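# Place the full drink can upright in the bowl

## Task

Set the full drink can standing upright inside the bowl so that it stays there by itself, not held by the robot; then open the hand and pull the arm away from it.

## Robot and tools

Robot: one six-joint arm ending in a five-finger right hand. Joint ranges in rad: shoulder pan -3.142 to 3.142, elbow 0.000 to 3.142, shoulder lift and the three wrist joints -6.283 to 6.283. The elbow cannot quite straighten fully. Cameras: cam_high (896x504, fixed overhead view) and cam_wrist (616x616 fisheye on the hand). Each result carries the images in that order.

Scene frame: origin on the table top under the arm base, +z up, +y to the left when facing along +x. Results report end_effector_position in metres and end_effector_quat_wxyz in this frame, plus linear (m/s) and angular (rad/s) velocities. At long reach the printed position may be a little off.

Hand point and its axes: a point fixed to the palm, 0.05 m in front of it, where the index pad and thumb tip meet in a pinch. Its +z runs along the straightened fingers (they extend 0.06 to 0.07 m past it), +y points out of the palm, +x runs across the palm toward the little finger. Sideways the hand extends 0.08 m on the little-finger side; on the thumb side 0.02 m when the thumb is turned fully in, up to 0.09 m otherwise. A rigid wrist bracket on the little-finger side sits 0.03 m beyond the point along +y and 0.11 m out across the palm; it can collide with things.

A row is 14 numbers, all in [-1, 1], for the single arm: dx, dy, dz, rx, ry, rz, thumb_turn, thumb_bend, index, middle, ring, little, force_limit, speed. The first six are an offset, not a pose: a shift of the hand point relative to its measured pose at the start of the action (for a call's first action, the last pose a result reported), expressed in the hand point's own axes. 1.0 equals 0.6 m for dx, dy, dz and 180 degrees for the rotation vector rx, ry, rz. Every row in an action is measured from that same start pose, not added to the previous row. The six hand numbers are absolute targets: -1 open, +1 closed. thumb_turn -1 means beside the palm, +1 means opposite the fingers; fingers -1 straight, +1 curled into the palm. A pinch is roughly thumb_turn +0.57, thumb_bend +0.75, index +0.22. force_limit maps linearly from about 0 N (-1) to 10 N at the fingertip (+1), 15 N for the two thumb motors, and only stops closing motion. speed maps from nearly still (-1) to full (+1), where full travel takes 0.6 s.

execute_actions(actions): a list of up to 15 actions; each action is a table of up to 15 rows, one row per 1/30 s control step, so an action lasts 0.5 s; a shorter table repeats its final row. An empty list only returns the current state. Each step the commanded pose is clipped to 100 mm and 16 degrees from the measured pose, and the arm lags commands by about 0.17 s, so large shifts need several actions.

move(target, speed, stop_force, blocking): target is one 14-number row whose offset counts from the pose in the latest result that shows one; the hand point follows a straight path to it, without avoiding obstacles. speed is in m/s, 0.002 to 0.5 (default 0.25); rotation is capped at twice that in rad/s. Paths run 0.5 to 10 s. stop_force (N, 9 to 40) halts the path when the wrist sensor feels that much extra resistance along the line to the target; use it only with slow, non-rotating moves, not before 0.2 s into the scene, and leave it out when backing away from a surface. blocking=false returns after 0.5 s while the arm keeps going (not allowed with stop_force); check it with wait(0). The move: line reports done, contact, off_target, moving, held or fault, plus limits=paced (pose clipped) or limits=held, and the distance left to the target.

wait(seconds 0 to 10) lets time pass holding the last command. stop brakes a running move. zoom_image(camera, region [x0, y0, x1, y1] in pixels, at most 504 by 504) enlarges part of the latest image. show_instructions shows the reference pages. finished_scene(scene) closes the scene and reports success; it cannot be undone.

Result fields: Hand target is where the controller now drives the hand point. hand_measured, hand_stopped_by (moving, target, force, stalled, fault) and hand_load_n list six values in row order. Positive load means the finger is pushed open; loads falling near 0 mean the grip is gone. Wrist force and torque are in the hand point's axes, noisy (up to about 4 N offset, 2.4 N noise) and saturate near 50 N. A pose unreachable line means the clearance check altered the command. Step readings mark HELD steps.

Gripping: turn the thumb fully in before reaching the object; the hand can then wrap objects 0.035 to 0.08 m wide, which sit across the palm on the wrist side of the hand point. A motor only moves when its target changes by at least 0.01; resend the same numbers to keep holding. Close at speed -0.9 or lower for a soft grip. To grip harder, raise force_limit and send a more-closed target; to release, send targets more open than hand_measured.

Avoid: pushing a stiff arm past contact, which causes faults (wrist joints fault at 25.7 N m, others at 138 N m, any outside force at 150 N; the arm then stops for 10 s). Do not drop, slam or tip the can, and never push anything off the table. Loose objects may occasionally get nudged. Holding loads heats motors: a MOTOR HOT warning appears at 70 °C and brakes engage at 85 °C.

Each tool is called after "Emit:" as name([rows], argument=value, ...), one row to a line, values as JSON.

Reference images:

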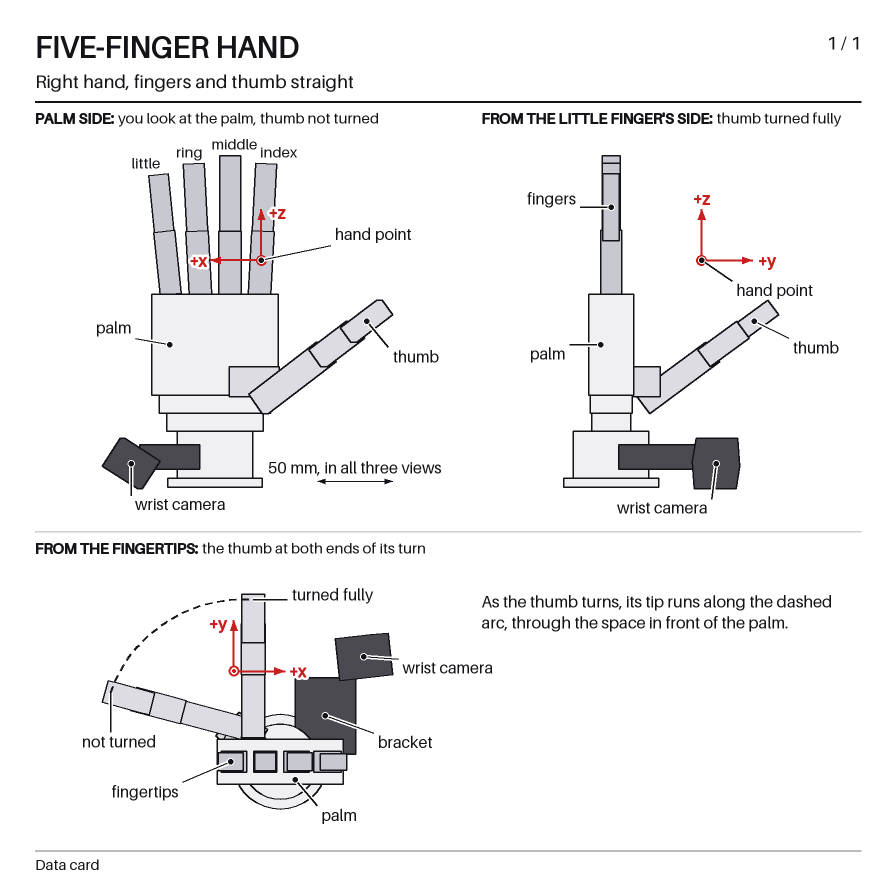

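## Session

Emit:
execute_actions(actions=[])

Scene clock: 0.00 s.
end_effector_position=(+0.7137, -0.0957, +0.3501) hand_measured=(-1.000, -1.000, -1.000, -1.000, -1.000, -1.000) hand_load_n=(+0.0, +0.0, +0.0, +0.0, +0.0, +0.0) hand_stopped_by=(target, target, target, target, target, target) hand_force_limit=0.00 hand_speed=-0.80 end_effector_quat_wxyz=(-0.421, +0.407, +0.731, +0.351) end_effector_velocity=(+0.000, +0.000, +0.000) end_effector_angular_velocity=(+0.000, -0.000, +0.000)
Joint positions: [-0.477 -0.943  0.804  1.908  1.003 -1.498]
Joint velocities: [ 0. -0.  0. -0.  0. -0.]
Motor temperatures (°C, as the motors report them): [30 28 30 33 33 35]
Wrist force (N, on the end effector, along its own x y z axes, offset not removed): no reading
Wrist torque (N m, same axes, about the end effector's origin, offset not removed): no reading
Hand target: +0.714, -0.096, +0.350; -0.421, +0.407, +0.731, +0.351

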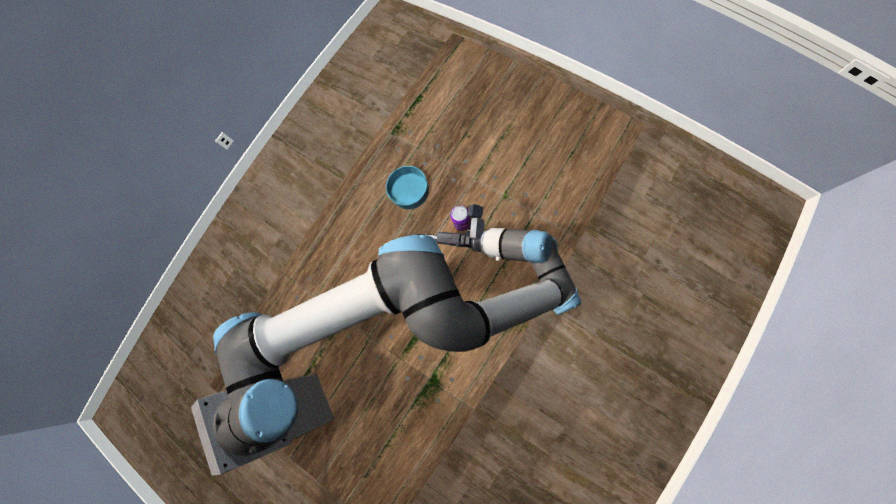

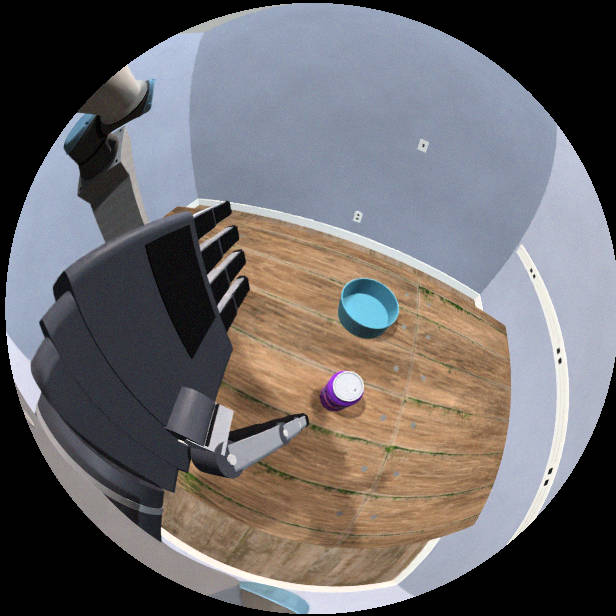

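Emit:
move(target=[-0.233,0.108,0.148,0,0.132,0.056,1,-1,-1,-1,-1,-1,0.6,0.5])

Scene clock: 23.77 s.
end_effector_position=(+0.7848, -0.0341, +0.2008) hand_measured=(+1.000, -1.000, -1.000, -1.000, -1.000, -1.000) hand_load_n=(+0.0, +0.0, +0.0, +0.0, +0.0, +0.0) hand_stopped_by=(target, target, target, target, target, target) hand_force_limit=0.60 hand_speed=0.50 end_effector_quat_wxyz=(+0.493, -0.509, -0.518, -0.479) end_effector_velocity=(+0.000, -0.000, +0.000) end_effector_angular_velocity=(+0.033, +0.010, -0.005)
Joint positions: [-0.424 -0.275  0.036  2.348  0.58  -1.433]
Joint velocities: [-0.002  0.013 -0.001  0.05  -0.008 -0.044]
Motor temperatures (°C, as the motors report them): [30 28 30 33 33 35]
Wrist force (N, on the end effector, along its own x y z axes, offset not removed): [-2.5 0.6 0.9]
Wrist torque (N m, same axes, about the end effector's origin, offset not removed): [-0.02 0.38 -0.03]
Hand target: +0.785, -0.034, +0.201; +0.494, -0.508, -0.516, -0.480
Off the commanded pose: 0.002 m, 22 deg; orientation clipped at the last step of the last action.
elbow stopped short: the move would have taken joint 3 (elbow) straighter than the controller allows; a more bent joint 3 avoids this.
move: off_target; limits=paced
camera_calibration (this result's frames):
cam_wrist: T_world_to_cam=[[0.996, 0.00489872, -0.0892138, -0.768389], [-0.0700635, -0.5768, -0.813875, 0.197621], [-0.0554455, 0.816871, -0.57415, 0.31176], [0, 0, 0, 1]] pos_world=[0.796448, -0.136916, 0.271285]

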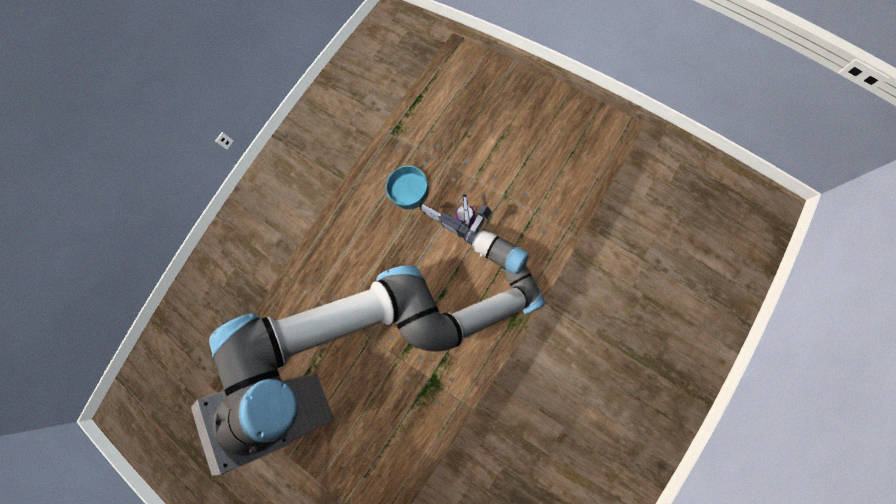

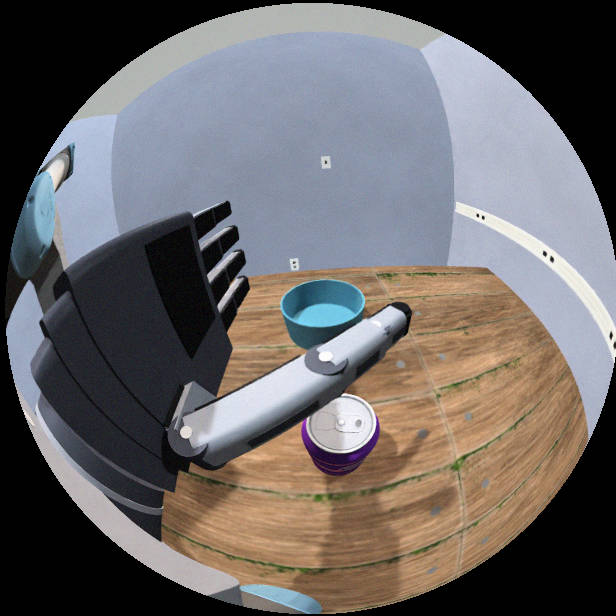

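Emit:
move(target=[0,0.045,-0.04,-0.167,0.017,0,1,-1,-1,-1,-1,-1,0.6,0.5])

Scene clock: 35.10 s.
end_effector_position=(+0.8122, -0.0575, +0.2020) hand_measured=(+1.000, -1.000, -1.000, -1.000, -1.000, -1.000) hand_load_n=(+0.0, +0.0, +0.0, +0.0, +0.0, +0.0) hand_stopped_by=(target, target, target, target, target, target) hand_force_limit=0.60 hand_speed=0.50 end_effector_quat_wxyz=(-0.358, +0.606, +0.364, +0.610) end_effector_velocity=(+0.002, -0.000, +0.001) end_effector_angular_velocity=(-0.002, +0.000, -0.015)
Joint positions: [-0.451 -0.577  0.875  1.909  0.069 -1.537]
Joint velocities: [ 0.002 -0.    -0.009 -0.046 -0.016  0.054]
Motor temperatures (°C, as the motors report them): [30 28 30 33 33 35]
Wrist force (N, on the end effector, along its own x y z axes, offset not removed): [-0.6 -0.9 1.8]
Wrist torque (N m, same axes, about the end effector's origin, offset not removed): [-0.33 0.12 0.13]
Hand target: +0.812, -0.058, +0.202; -0.358, +0.606, +0.363, +0.611
Off the commanded pose: 0.000 m, 0 deg.
move: done
camera_calibration (this result's frames):
cam_wrist: T_world_to_cam=[[0.86905, -0.48894, -0.0754246, -0.723512], [-0.314873, -0.429061, -0.846618, 0.401004], [0.381584, 0.759503, -0.52683, -0.0347288], [0, 0, 0, 1]] pos_world=[0.768286, -0.155322, 0.266631]

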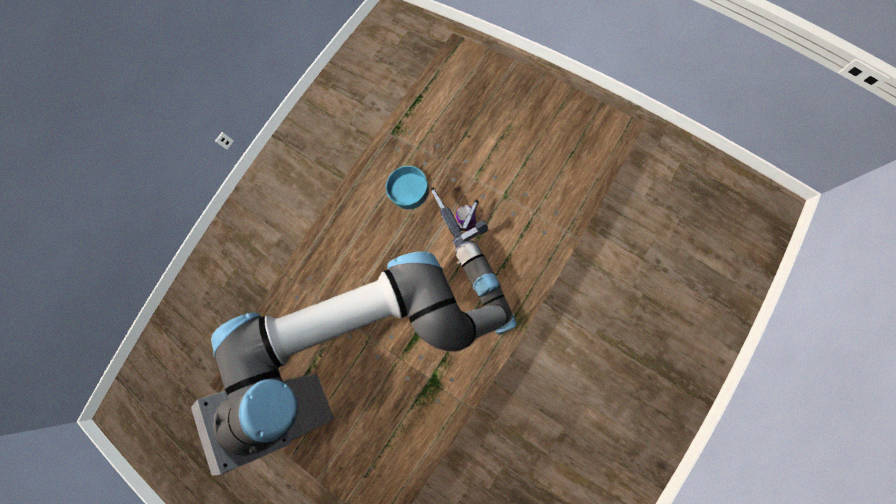

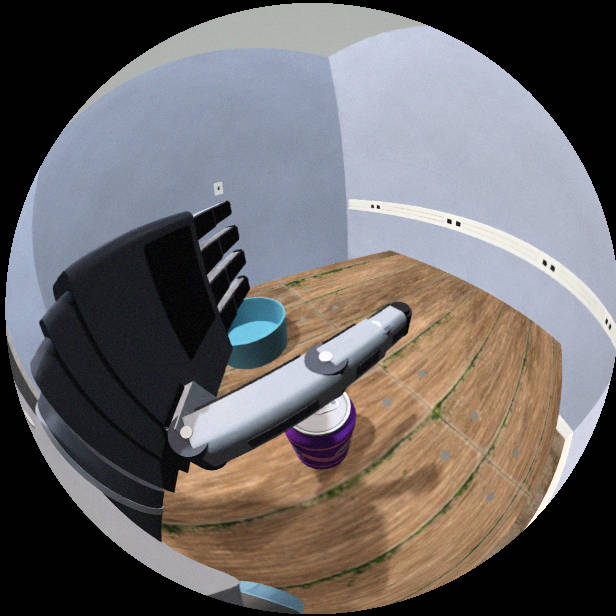

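Emit:
move(target=[-0.05,0.013,-0.023,0.083,0,0,1,-1,-1,-1,-1,-1,0.6,0.5])

Scene clock: 46.33 s.
end_effector_position=(+0.8125, -0.0734, +0.1725) hand_measured=(+1.000, -1.000, -1.000, -1.000, -1.000, -1.000) hand_load_n=(+0.0, +0.0, +0.0, +0.0, +0.0, +0.0) hand_stopped_by=(target, target, target, target, target, target) hand_force_limit=0.60 hand_speed=0.50 end_effector_quat_wxyz=(-0.433, +0.555, +0.439, +0.559) end_effector_velocity=(+0.002, -0.001, -0.002) end_effector_angular_velocity=(+0.003, -0.003, +0.022)
Joint positions: [-0.473 -0.338  0.312  2.307  0.34  -1.614]
Joint velocities: [ 0.001  0.051 -0.113  0.07   0.022 -0.01 ]
Motor temperatures (°C, as the motors report them): [30 28 30 33 33 35]
Wrist force (N, on the end effector, along its own x y z axes, offset not removed): [-1.6 -0.2 -0.5]
Wrist torque (N m, same axes, about the end effector's origin, offset not removed): [-0.07 0.32 -0.07]
Hand target: +0.813, -0.073, +0.172; -0.434, +0.554, +0.440, +0.558
Off the commanded pose: 0.000 m, 0 deg.
move: done
camera_calibration (this result's frames):
cam_wrist: T_world_to_cam=[[0.964703, -0.252248, -0.0756186, -0.794075], [-0.196337, -0.497594, -0.844898, 0.267636], [0.175497, 0.829922, -0.529556, 0.134717], [0, 0, 0, 1]] pos_world=[0.794951, -0.178935, 0.237418]

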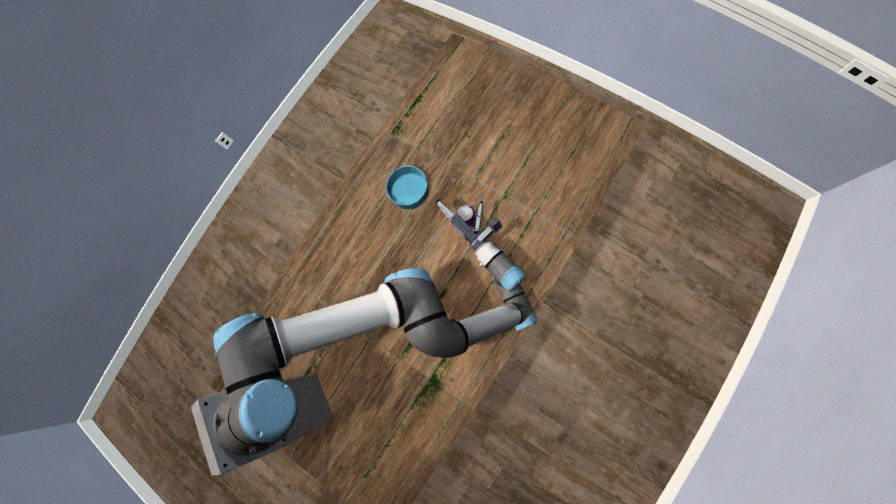

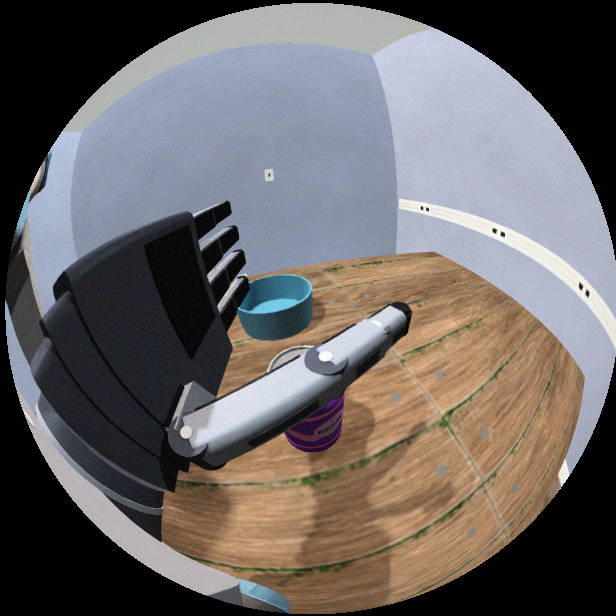

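Emit:
move(target=[-0.07,0,0,-0.05,0,0,1,-1,-1,-1,-1,-1,0.6,0.5], speed=0.08)

Scene clock: 57.60 s.
end_effector_position=(+0.8128, -0.0736, +0.1307) hand_measured=(+1.000, -1.000, -1.000, -1.000, -1.000, -1.000) hand_load_n=(+0.0, +0.0, +0.0, +0.0, +0.0, +0.0) hand_stopped_by=(target, target, target, target, target, target) hand_force_limit=0.60 hand_speed=0.50 end_effector_quat_wxyz=(-0.388, +0.587, +0.394, +0.591) end_effector_velocity=(+0.000, +0.000, -0.003) end_effector_angular_velocity=(+0.001, +0.000, -0.010)
Joint positions: [-0.474 -0.29   0.369  2.241  0.185 -1.651]
Joint velocities: [ 0.001  0.005  0.     0.    -0.01  -0.005]
Motor temperatures (°C, as the motors report them): [30 28 30 33 33 35]
Wrist force (N, on the end effector, along its own x y z axes, offset not removed): [-2.4 1.1 0.3]
Wrist torque (N m, same axes, about the end effector's origin, offset not removed): [-0.04 0.49 -0.06]
Hand target: +0.813, -0.074, +0.130; -0.388, +0.587, +0.394, +0.591
Off the commanded pose: 0.000 m, 0 deg.
move: done
camera_calibration (this result's frames):
cam_wrist: T_world_to_cam=[[0.913926, -0.398762, -0.0756841, -0.76712], [-0.270723, -0.459967, -0.84566, 0.295663], [0.302405, 0.793359, -0.528329, 0.00669858], [0, 0, 0, 1]] pos_world=[0.779108, -0.175218, 0.195511]

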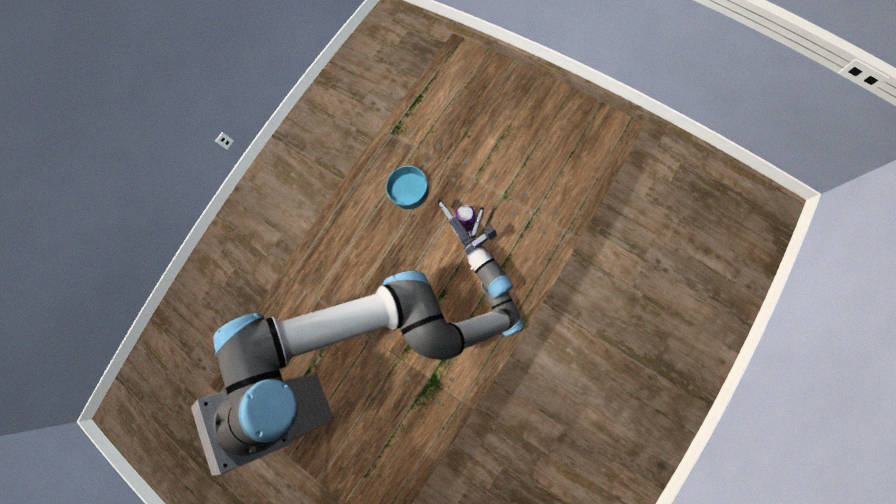

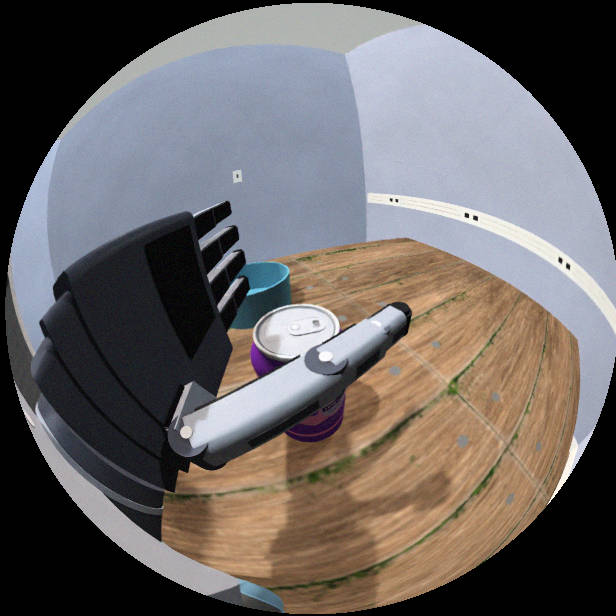

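Emit:
move(target=[-0.095,0,0,-0.03,-0.05,0,1,-1,-1,-1,-1,-1,0.6,0.5], speed=0.06)

Scene clock: 71.20 s.
end_effector_position=(+0.8127, -0.0737, +0.1237) hand_measured=(+1.000, -1.000, -1.000, -1.000, -1.000, -1.000) hand_load_n=(+0.0, +0.0, +0.0, +0.0, +0.0, +0.0) hand_stopped_by=(target, target, target, target, target, target) hand_force_limit=0.60 hand_speed=0.50 end_effector_quat_wxyz=(-0.381, +0.593, +0.392, +0.591) end_effector_velocity=(-0.000, +0.001, -0.001) end_effector_angular_velocity=(+0.001, +0.002, -0.000)
Joint positions: [-0.473 -0.253  0.295  2.211  0.168 -1.586]
Joint velocities: [ 0.     0.001  0.002 -0.    -0.     0.   ]
Motor temperatures (°C, as the motors report them): [30 28 30 33 33 35]
Wrist force (N, on the end effector, along its own x y z axes, offset not removed): [-2.7 -1.0 0.1]
Wrist torque (N m, same axes, about the end effector's origin, offset not removed): [-0.28 0.55 -0.04]
Hand target: +0.813, -0.074, +0.124; -0.381, +0.593, +0.392, +0.591
Off the commanded pose: 0.050 m, 9 deg.
FORCE FAULT: contact force on the arm reached its limit, and the arm stopped for 10 seconds. The contact can be on any part of the arm, not only on its tool. That time counts as 20 of the actions that you can send in this scene. The arm's remaining commands of this call were not run. The arm holds still and accepts commands again. Move the arm away from the contact; if what it grips holds it there, let go first. Pushing or pulling that hard again can fault the arm again.
move: fault
camera_calibration (this result's frames):
cam_wrist: T_world_to_cam=[[0.907304, -0.413805, -0.0745954, -0.763454], [-0.281145, -0.465116, -0.839419, 0.296977], [0.31266, 0.782581, -0.538341, -0.00477726], [0, 0, 0, 1]] pos_world=[0.777673, -0.174054, 0.189766]

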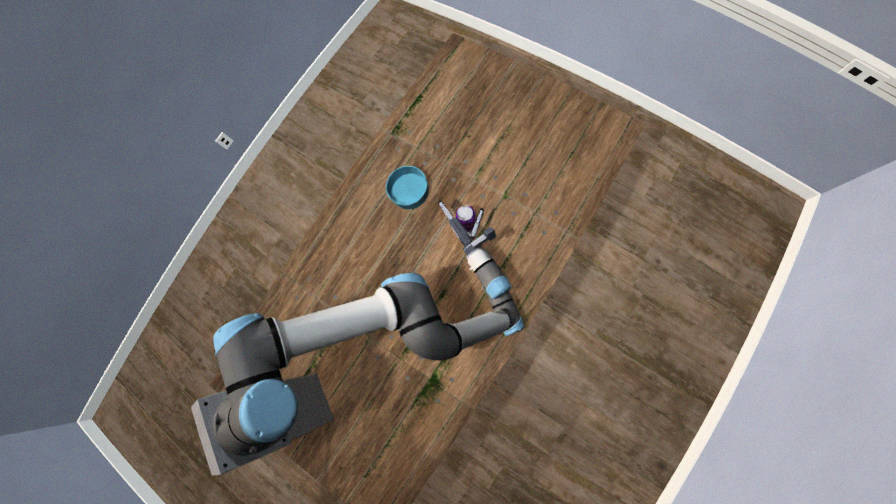

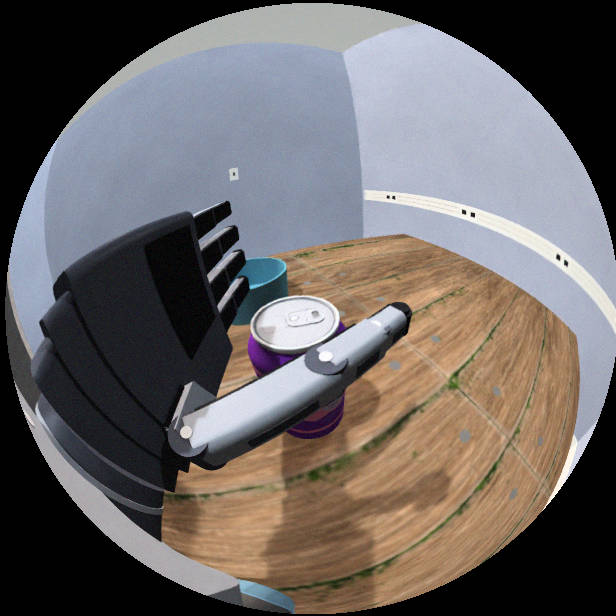

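Emit:
move(target=[0.3,-0.2,0,0,-0.12,0,1,-1,-1,-1,-1,-1,0.6,0.5], speed=0.15)

Emit:
move(target=[0,0,0,-0.25,0,0,1,-1,-1,-1,-1,-1,0.6,0.5])

Scene clock: 84.03 s.
end_effector_position=(+0.7014, -0.0224, +0.3024) hand_measured=(+1.000, -1.000, -1.000, -1.000, -1.000, -1.000) hand_load_n=(+0.0, +0.0, +0.0, +0.0, +0.0, +0.0) hand_stopped_by=(target, target, target, target, target, target) hand_force_limit=0.60 hand_speed=0.50 end_effector_quat_wxyz=(-0.302, +0.693, +0.457, +0.469) end_effector_velocity=(-0.000, +0.001, +0.001) end_effector_angular_velocity=(-0.012, +0.003, -0.013)
Joint positions: [-0.457 -1.2    1.519  0.724  0.416 -0.405]
Joint velocities: [ 0.005 -0.018  0.017 -0.049  0.009  0.05 ]
Motor temperatures (°C, as the motors report them): [30 28 30 33 33 35]
Wrist force (N, on the end effector, along its own x y z axes, offset not removed): [-2.8 -1.5 -0.1]
Wrist torque (N m, same axes, about the end effector's origin, offset not removed): [-0.44 0.63 -0.18]
Hand target: +0.701, -0.022, +0.302; -0.301, +0.693, +0.457, +0.469
Off the commanded pose: 0.001 m, 0 deg.
move: done
camera_calibration (this result's frames):
cam_wrist: T_world_to_cam=[[0.895946, -0.439574, -0.0636872, -0.623843], [-0.390708, -0.711775, -0.583716, 0.433487], [0.211255, 0.54786, -0.809457, 0.233952], [0, 0, 0, 1]] pos_world=[0.678872, -0.0938533, 0.402676]

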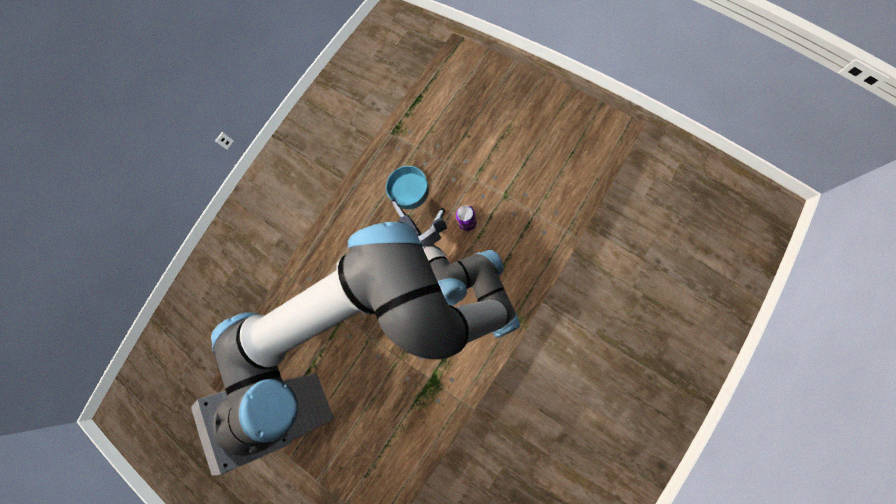

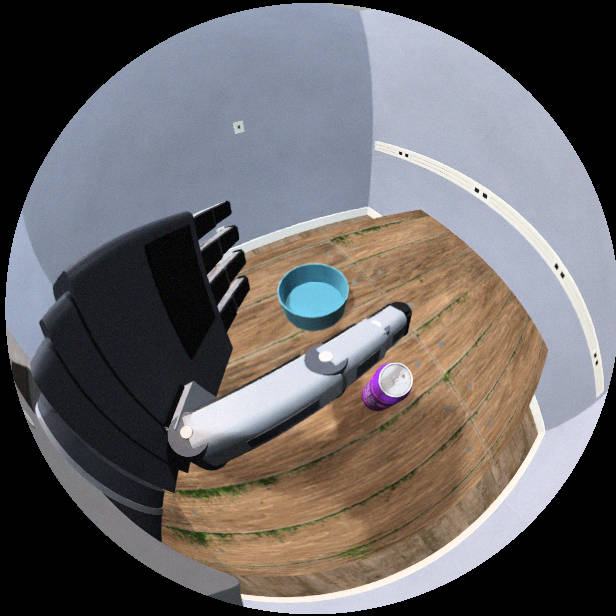

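Scene clock: 86.33 s.
end_effector_position=(+0.7011, -0.0223, +0.3021) hand_measured=(+1.000, -1.000, -1.000, -1.000, -1.000, -1.000) hand_load_n=(+0.0, +0.0, +0.0, +0.0, +0.0, +0.0) hand_stopped_by=(target, target, target, target, target, target) hand_force_limit=0.60 hand_speed=0.50 end_effector_quat_wxyz=(-0.015, +0.756, +0.244, +0.608) end_effector_velocity=(+0.000, +0.000, -0.001) end_effector_angular_velocity=(-0.002, -0.009, -0.014)
Joint positions: [-0.249 -1.39   2.137 -1.139  0.895  0.838]
Joint velocities: [ 0.006  0.011  0.003 -0.029  0.016  0.007]
Motor temperatures (°C, as the motors report them): [30 28 30 33 33 35]
Wrist force (N, on the end effector, along its own x y z axes, offset not removed): [-2.7 -0.2 -0.1]
Wrist torque (N m, same axes, about the end effector's origin, offset not removed): [-0.16 0.49 -0.04]
Hand target: +0.701, -0.022, +0.302; -0.014, +0.756, +0.243, +0.608
Off the commanded pose: 0.000 m, 0 deg.
move: done
camera_calibration (this result's frames):
cam_wrist: T_world_to_cam=[[0.360343, -0.91179, 0.196957, -0.337319], [-0.633348, -0.394158, -0.665965, 0.635369], [0.684853, 0.115233, -0.719512, -0.135154], [0, 0, 0, 1]] pos_world=[0.616521, -0.041554, 0.392326]

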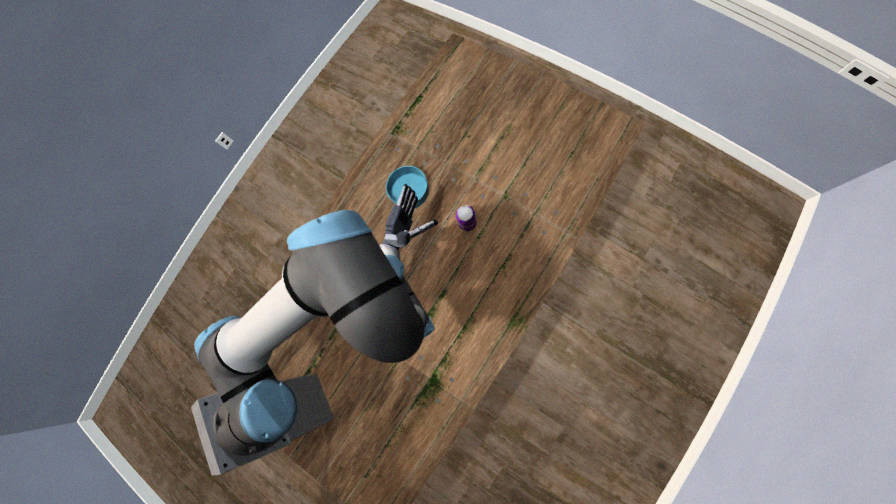

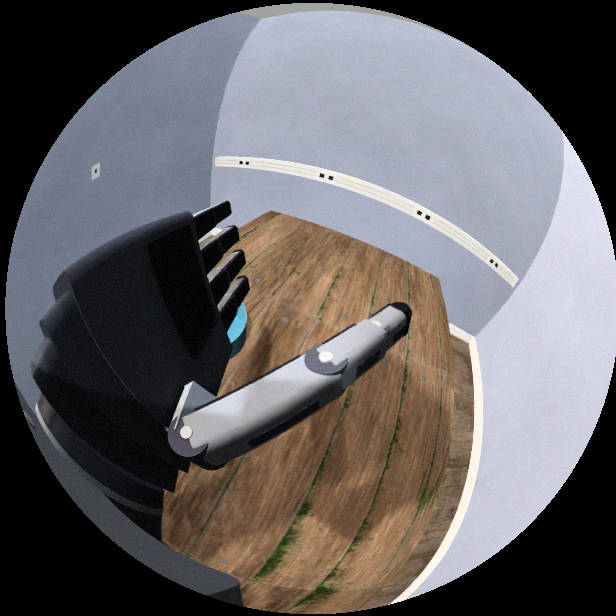

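Emit:
move(target=[-0.211,0.079,0.177,0,0.086,0.089,1,-1,-1,-1,-1,-1,0.6,0.5])

Emit:
move(target=[-0.06,0,0,0,0,0,1,-1,-1,-1,-1,-1,0.6,0.5], speed=0.05)

Scene clock: 95.03 s.
end_effector_position=(+0.7982, -0.0747, +0.1706) hand_measured=(+1.000, -1.000, -1.000, -1.000, -1.000, -1.000) hand_load_n=(+0.0, +0.0, +0.0, +0.0, +0.0, +0.0) hand_stopped_by=(target, target, target, target, target, target) hand_force_limit=0.60 hand_speed=0.50 end_effector_quat_wxyz=(-0.132, +0.694, +0.132, +0.695) end_effector_velocity=(+0.002, -0.001, -0.002) end_effector_angular_velocity=(+0.005, -0.004, -0.002)
Joint positions: [-0.342 -1.01   1.712 -1.486  0.701  1.432]
Joint velocities: [ 0.001  0.008 -0.01  -0.007  0.002  0.01 ]
Motor temperatures (°C, as the motors report them): [30 28 30 33 33 35]
Wrist force (N, on the end effector, along its own x y z axes, offset not removed): [-2.2 0.5 -0.9]
Wrist torque (N m, same axes, about the end effector's origin, offset not removed): [-0.02 0.41 -0.12]
Hand target: +0.798, -0.075, +0.170; -0.132, +0.694, +0.132, +0.696
Off the commanded pose: 0.000 m, 0 deg.
move: done
camera_calibration (this result's frames):
cam_wrist: T_world_to_cam=[[0.352745, -0.931925, -0.084185, -0.341589], [-0.51948, -0.120208, -0.845985, 0.548882], [0.778274, 0.34215, -0.526519, -0.380757], [0, 0, 0, 1]] pos_world=[0.701961, -0.122079, 0.235113]

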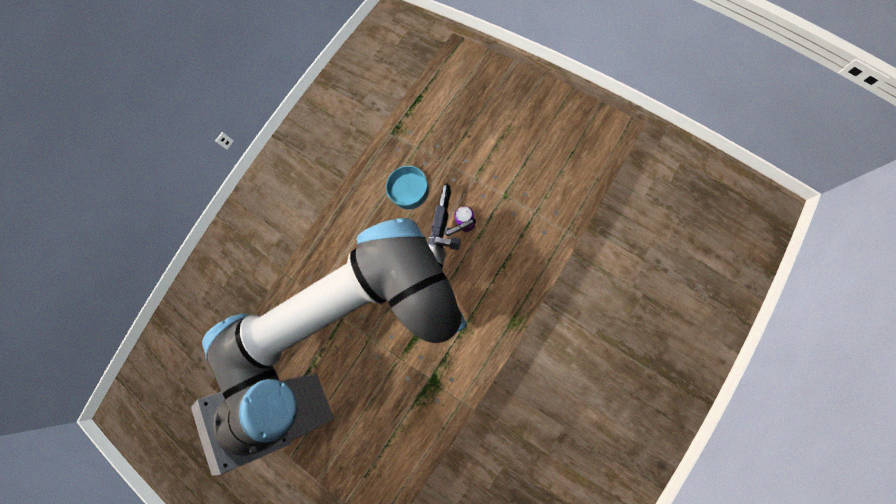

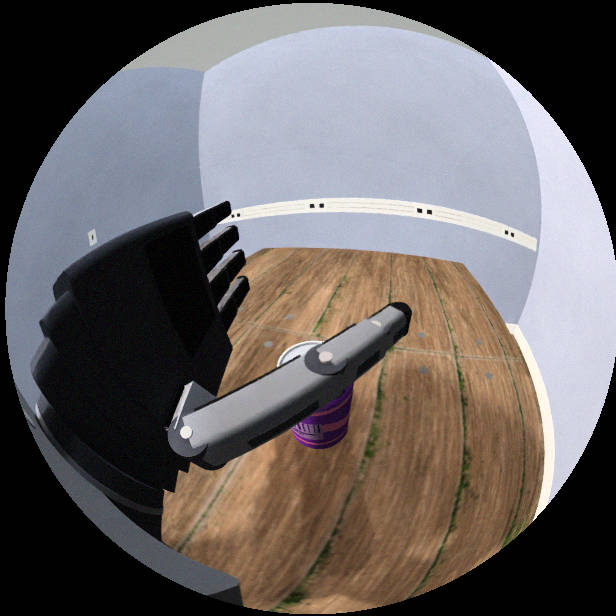

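Scene clock: 96.23 s.
end_effector_position=(+0.7983, -0.0747, +0.1349) hand_measured=(+1.000, -1.000, -1.000, -1.000, -1.000, -1.000) hand_load_n=(+0.0, +0.0, +0.0, +0.0, +0.0, +0.0) hand_stopped_by=(target, target, target, target, target, target) hand_force_limit=0.60 hand_speed=0.50 end_effector_quat_wxyz=(-0.132, +0.694, +0.132, +0.695) end_effector_velocity=(+0.000, -0.000, -0.003) end_effector_angular_velocity=(+0.000, +0.000, -0.000)
Joint positions: [-0.347 -0.927  1.639 -1.5    0.698  1.437]
Joint velocities: [-0.001  0.006 -0.006 -0.    -0.     0.001]
Motor temperatures (°C, as the motors report them): [30 28 30 33 33 35]
Wrist force (N, on the end effector, along its own x y z axes, offset not removed): [-3.6 1.8 -1.2]
Wrist torque (N m, same axes, about the end effector's origin, offset not removed): [0.21 0.65 -0.23]
Hand target: +0.798, -0.075, +0.135; -0.132, +0.694, +0.132, +0.695
Off the commanded pose: 0.000 m, 0 deg.
move: done
camera_calibration (this result's frames):
cam_wrist: T_world_to_cam=[[0.352734, -0.931928, -0.0841922, -0.344663], [-0.519496, -0.120202, -0.845976, 0.518773], [0.778269, 0.342142, -0.526532, -0.399597], [0, 0, 0, 1]] pos_world=[0.702069, -0.122125, 0.199451]

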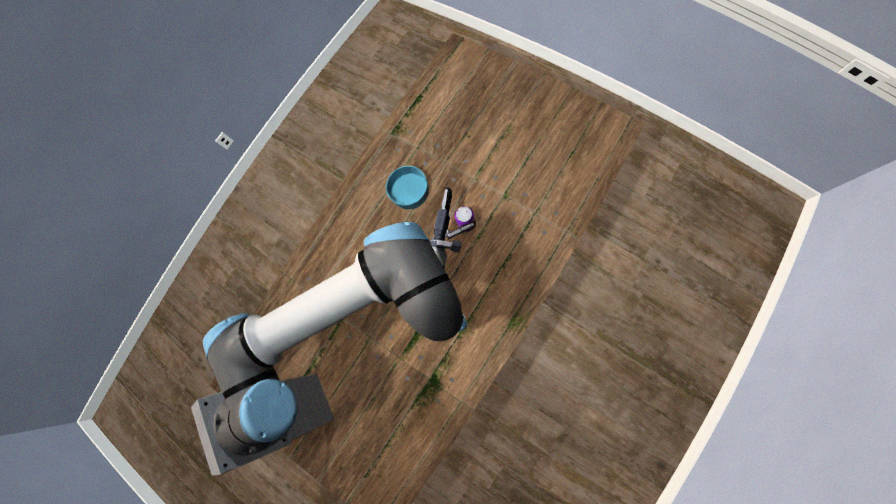

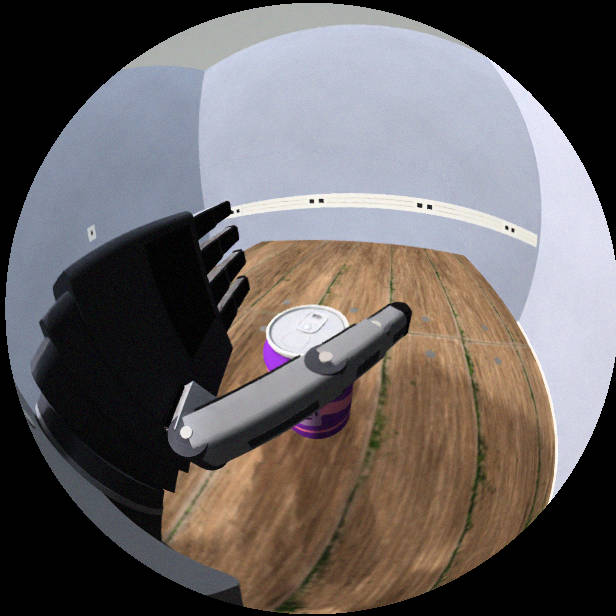

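Emit:
move(target=[-0.105,0.008,0,0,0,0,1,-1,-1,-1,-1,-1,0.6,0.5], speed=0.04, stop_force=12)

Emit:
move(target=[0,0.015,0.035,0,0,0,1,-1,-1,-1,-1,-1,0.6,0.5], speed=0.03)

Scene clock: 102.50 s.
end_effector_position=(+0.8002, -0.0793, +0.0723) hand_measured=(+1.000, -1.000, -1.000, -1.000, -1.000, -1.000) hand_load_n=(+0.0, +0.0, +0.0, +0.0, +0.0, +0.0) hand_stopped_by=(target, target, target, target, target, target) hand_force_limit=0.60 hand_speed=0.50 end_effector_quat_wxyz=(-0.131, +0.694, +0.132, +0.695) end_effector_velocity=(+0.000, -0.000, -0.003) end_effector_angular_velocity=(+0.000, +0.000, -0.000)
Joint positions: [-0.359 -0.784  1.486 -1.501  0.689  1.451]
Joint velocities: [-0.001  0.007 -0.008  0.001 -0.     0.001]
Motor temperatures (°C, as the motors report them): [30 28 30 33 33 35]
Wrist force (N, on the end effector, along its own x y z axes, offset not removed): [-3.4 0.8 0.8]
Wrist torque (N m, same axes, about the end effector's origin, offset not removed): [-0.08 0.58 -0.09]
Hand target: +0.800, -0.079, +0.072; -0.132, +0.694, +0.132, +0.695
Off the commanded pose: 0.000 m, 0 deg.
move: done
camera_calibration (this result's frames):
cam_wrist: T_world_to_cam=[[0.35271, -0.931936, -0.0842078, -0.354825], [-0.519506, -0.120177, -0.845974, 0.466279], [0.778273, 0.34213, -0.526534, -0.432553], [0, 0, 0, 1]] pos_world=[0.704029, -0.126649, 0.136827]

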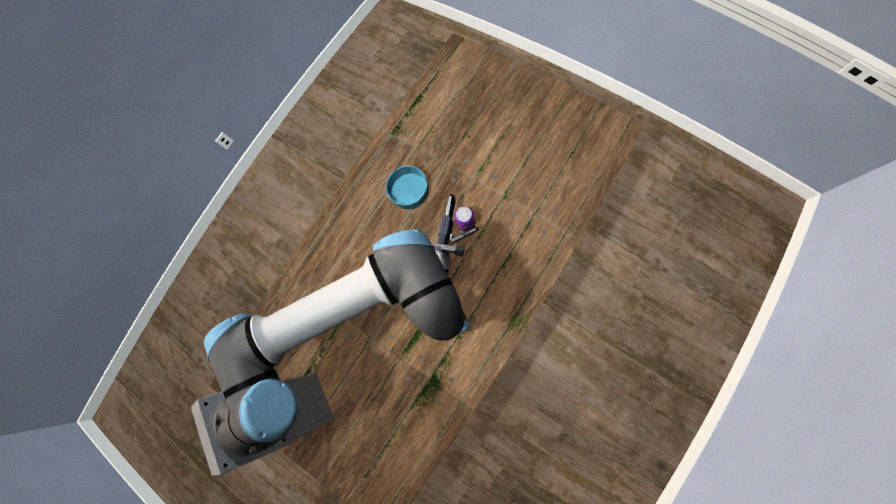

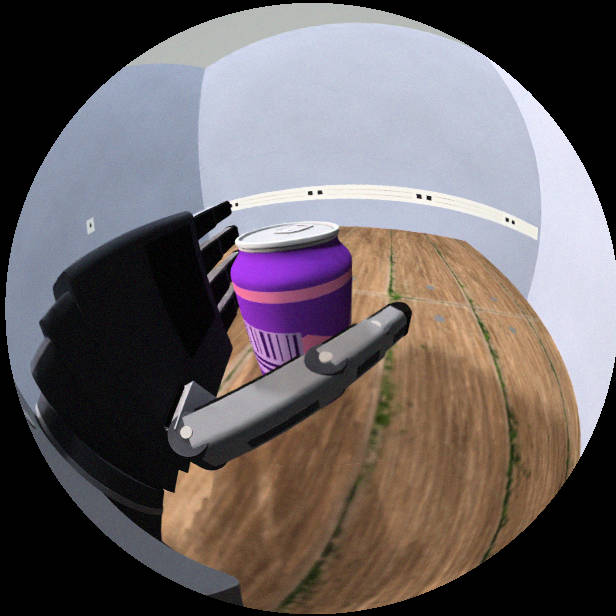

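Scene clock: 103.67 s.
end_effector_position=(+0.8227, -0.0799, +0.0724) hand_measured=(+1.000, -1.000, -1.000, -1.000, -1.000, -1.000) hand_load_n=(+0.0, +0.0, +0.0, +0.0, +0.0, +0.0) hand_stopped_by=(target, target, target, target, target, target) hand_force_limit=0.60 hand_speed=0.50 end_effector_quat_wxyz=(-0.132, +0.694, +0.132, +0.695) end_effector_velocity=(+0.002, -0.000, -0.000) end_effector_angular_velocity=(-0.000, +0.001, -0.000)
Joint positions: [-0.344 -0.778  1.421 -1.43   0.699  1.435]
Joint velocities: [ 0.002  0.001 -0.008  0.009  0.001 -0.002]
Motor temperatures (°C, as the motors report them): [30 28 30 33 33 35]
Wrist force (N, on the end effector, along its own x y z axes, offset not removed): [-2.3 -0.2 -0.2]
Wrist torque (N m, same axes, about the end effector's origin, offset not removed): [-0.17 0.57 -0.01]
Hand target: +0.823, -0.080, +0.072; -0.132, +0.694, +0.132, +0.695
Off the commanded pose: 0.000 m, 0 deg.
move: done
camera_calibration (this result's frames):
cam_wrist: T_world_to_cam=[[0.352734, -0.931927, -0.0842051, -0.363398], [-0.519468, -0.120178, -0.845997, 0.47794], [0.778287, 0.342154, -0.526497, -0.449782], [0, 0, 0, 1]] pos_world=[0.726518, -0.127328, 0.136927]

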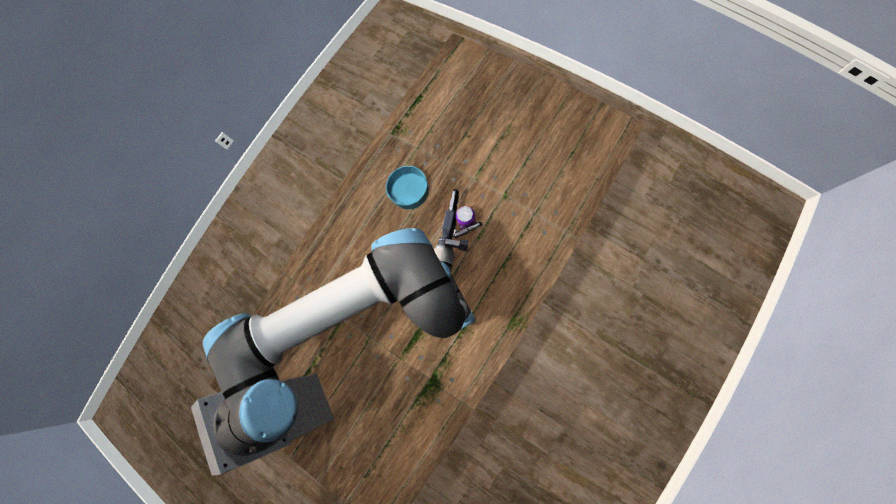

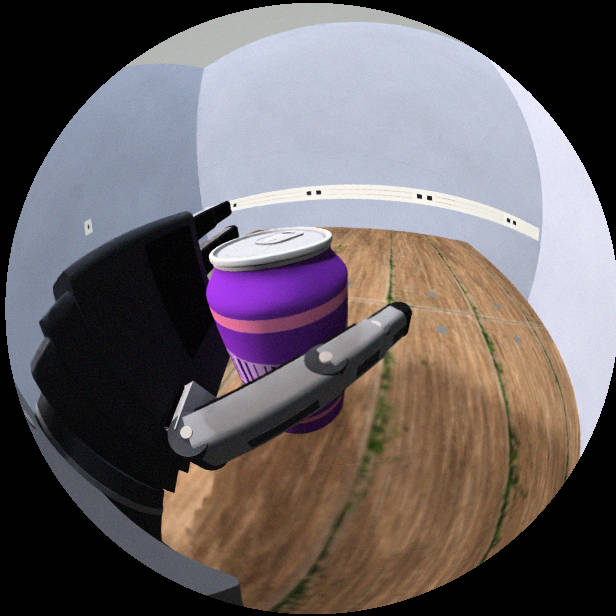

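Emit:
move(target=[0,0,0.012,0,0,0,1,0.8,0.8,0.8,0.8,0.8,0.7,-0.5], speed=0.03)

Emit:
move(target=[0.15,0,0,0,0,0,1,0.8,0.8,0.8,0.8,0.8,0.7,-0.5], speed=0.1)

Scene clock: 110.47 s.
end_effector_position=(+0.8294, -0.0773, +0.0724) hand_measured=(+1.000, -0.452, -0.064, -0.062, +0.020, +0.800) hand_load_n=(+2.0, +22.0, +8.0, +7.0, +10.0, +0.0) hand_stopped_by=(target, force, force, force, force, target) hand_force_limit=0.70 hand_speed=-0.50 end_effector_quat_wxyz=(-0.132, +0.694, +0.132, +0.695) end_effector_velocity=(+0.001, -0.001, +0.001) end_effector_angular_velocity=(-0.001, -0.002, -0.000)
Joint positions: [-0.336 -0.774  1.402 -1.407  0.705  1.426]
Joint velocities: [ 0.    -0.001 -0.002  0.     0.    -0.   ]
Motor temperatures (°C, as the motors report them): [30 28 30 33 33 35]
Wrist force (N, on the end effector, along its own x y z axes, offset not removed): [1.1 -0.2 -0.8]
Wrist torque (N m, same axes, about the end effector's origin, offset not removed): [-0.26 0.27 -0.03]
Hand target: +0.829, -0.077, +0.072; -0.132, +0.694, +0.132, +0.695
Off the commanded pose: 0.000 m, 0 deg.
move: done
camera_calibration (this result's frames):
cam_wrist: T_world_to_cam=[[0.352743, -0.931926, -0.0841845, -0.363311], [-0.519466, -0.120201, -0.845994, 0.48175], [0.778285, 0.34215, -0.526504, -0.455885], [0, 0, 0, 1]] pos_world=[0.733217, -0.124691, 0.136947]

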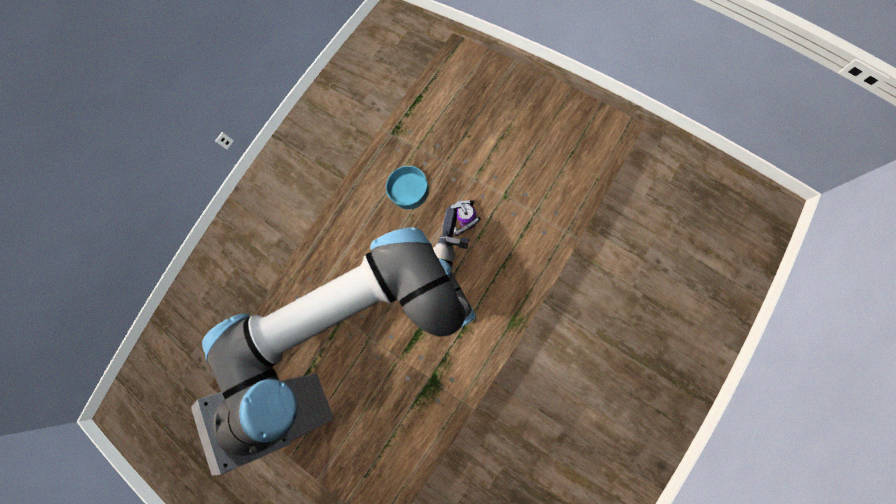

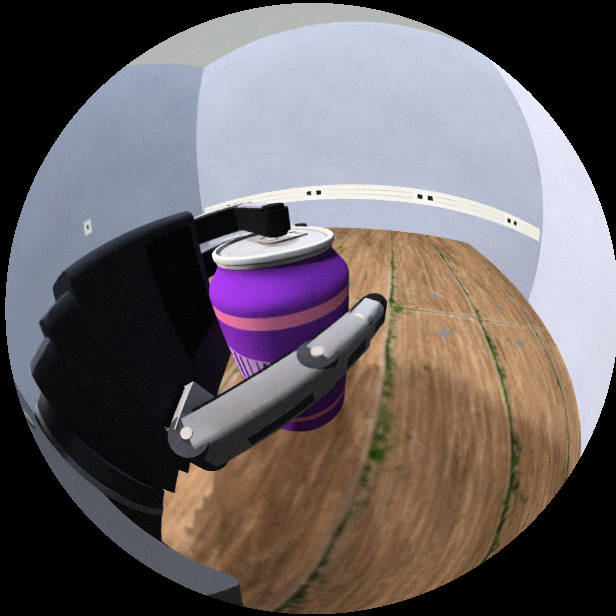

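Scene clock: 111.97 s.
end_effector_position=(+0.8291, -0.0772, +0.1621) hand_measured=(+1.000, -0.452, -0.064, -0.062, +0.020, +0.800) hand_load_n=(+6.0, +21.5, +9.5, +7.0, +8.5, +0.0) hand_stopped_by=(target, force, force, force, force, target) hand_force_limit=0.70 hand_speed=-0.50 end_effector_quat_wxyz=(-0.132, +0.694, +0.132, +0.695) end_effector_velocity=(-0.000, +0.000, +0.003) end_effector_angular_velocity=(+0.001, -0.000, +0.000)
Joint positions: [-0.323 -0.98   1.606 -1.394  0.715  1.411]
Joint velocities: [ 0.    -0.006  0.006  0.     0.     0.   ]
Motor temperatures (°C, as the motors report them): [30 28 30 33 33 35]
Wrist force (N, on the end effector, along its own x y z axes, offset not removed): [-5.8 -1.1 1.2]
Wrist torque (N m, same axes, about the end effector's origin, offset not removed): [-0.30 0.52 -0.10]
Hand target: +0.829, -0.077, +0.162; -0.132, +0.694, +0.132, +0.695
Off the commanded pose: 0.000 m, 0 deg.
move: done
camera_calibration (this result's frames):
cam_wrist: T_world_to_cam=[[0.35277, -0.931917, -0.0841701, -0.355552], [-0.519447, -0.120222, -0.846003, 0.557444], [0.778285, 0.342166, -0.526492, -0.408469], [0, 0, 0, 1]] pos_world=[0.732896, -0.124563, 0.226616]

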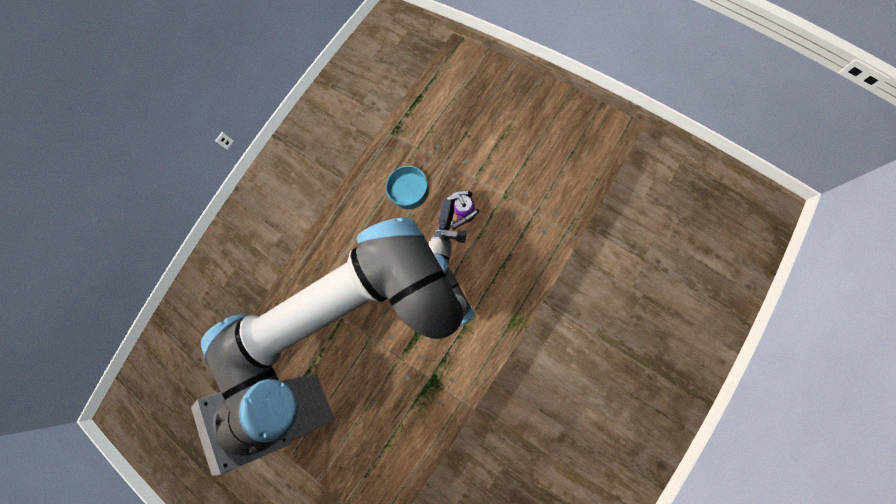

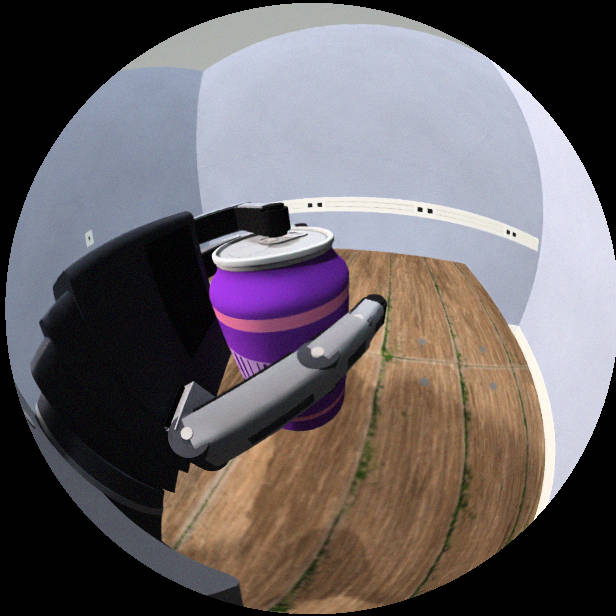

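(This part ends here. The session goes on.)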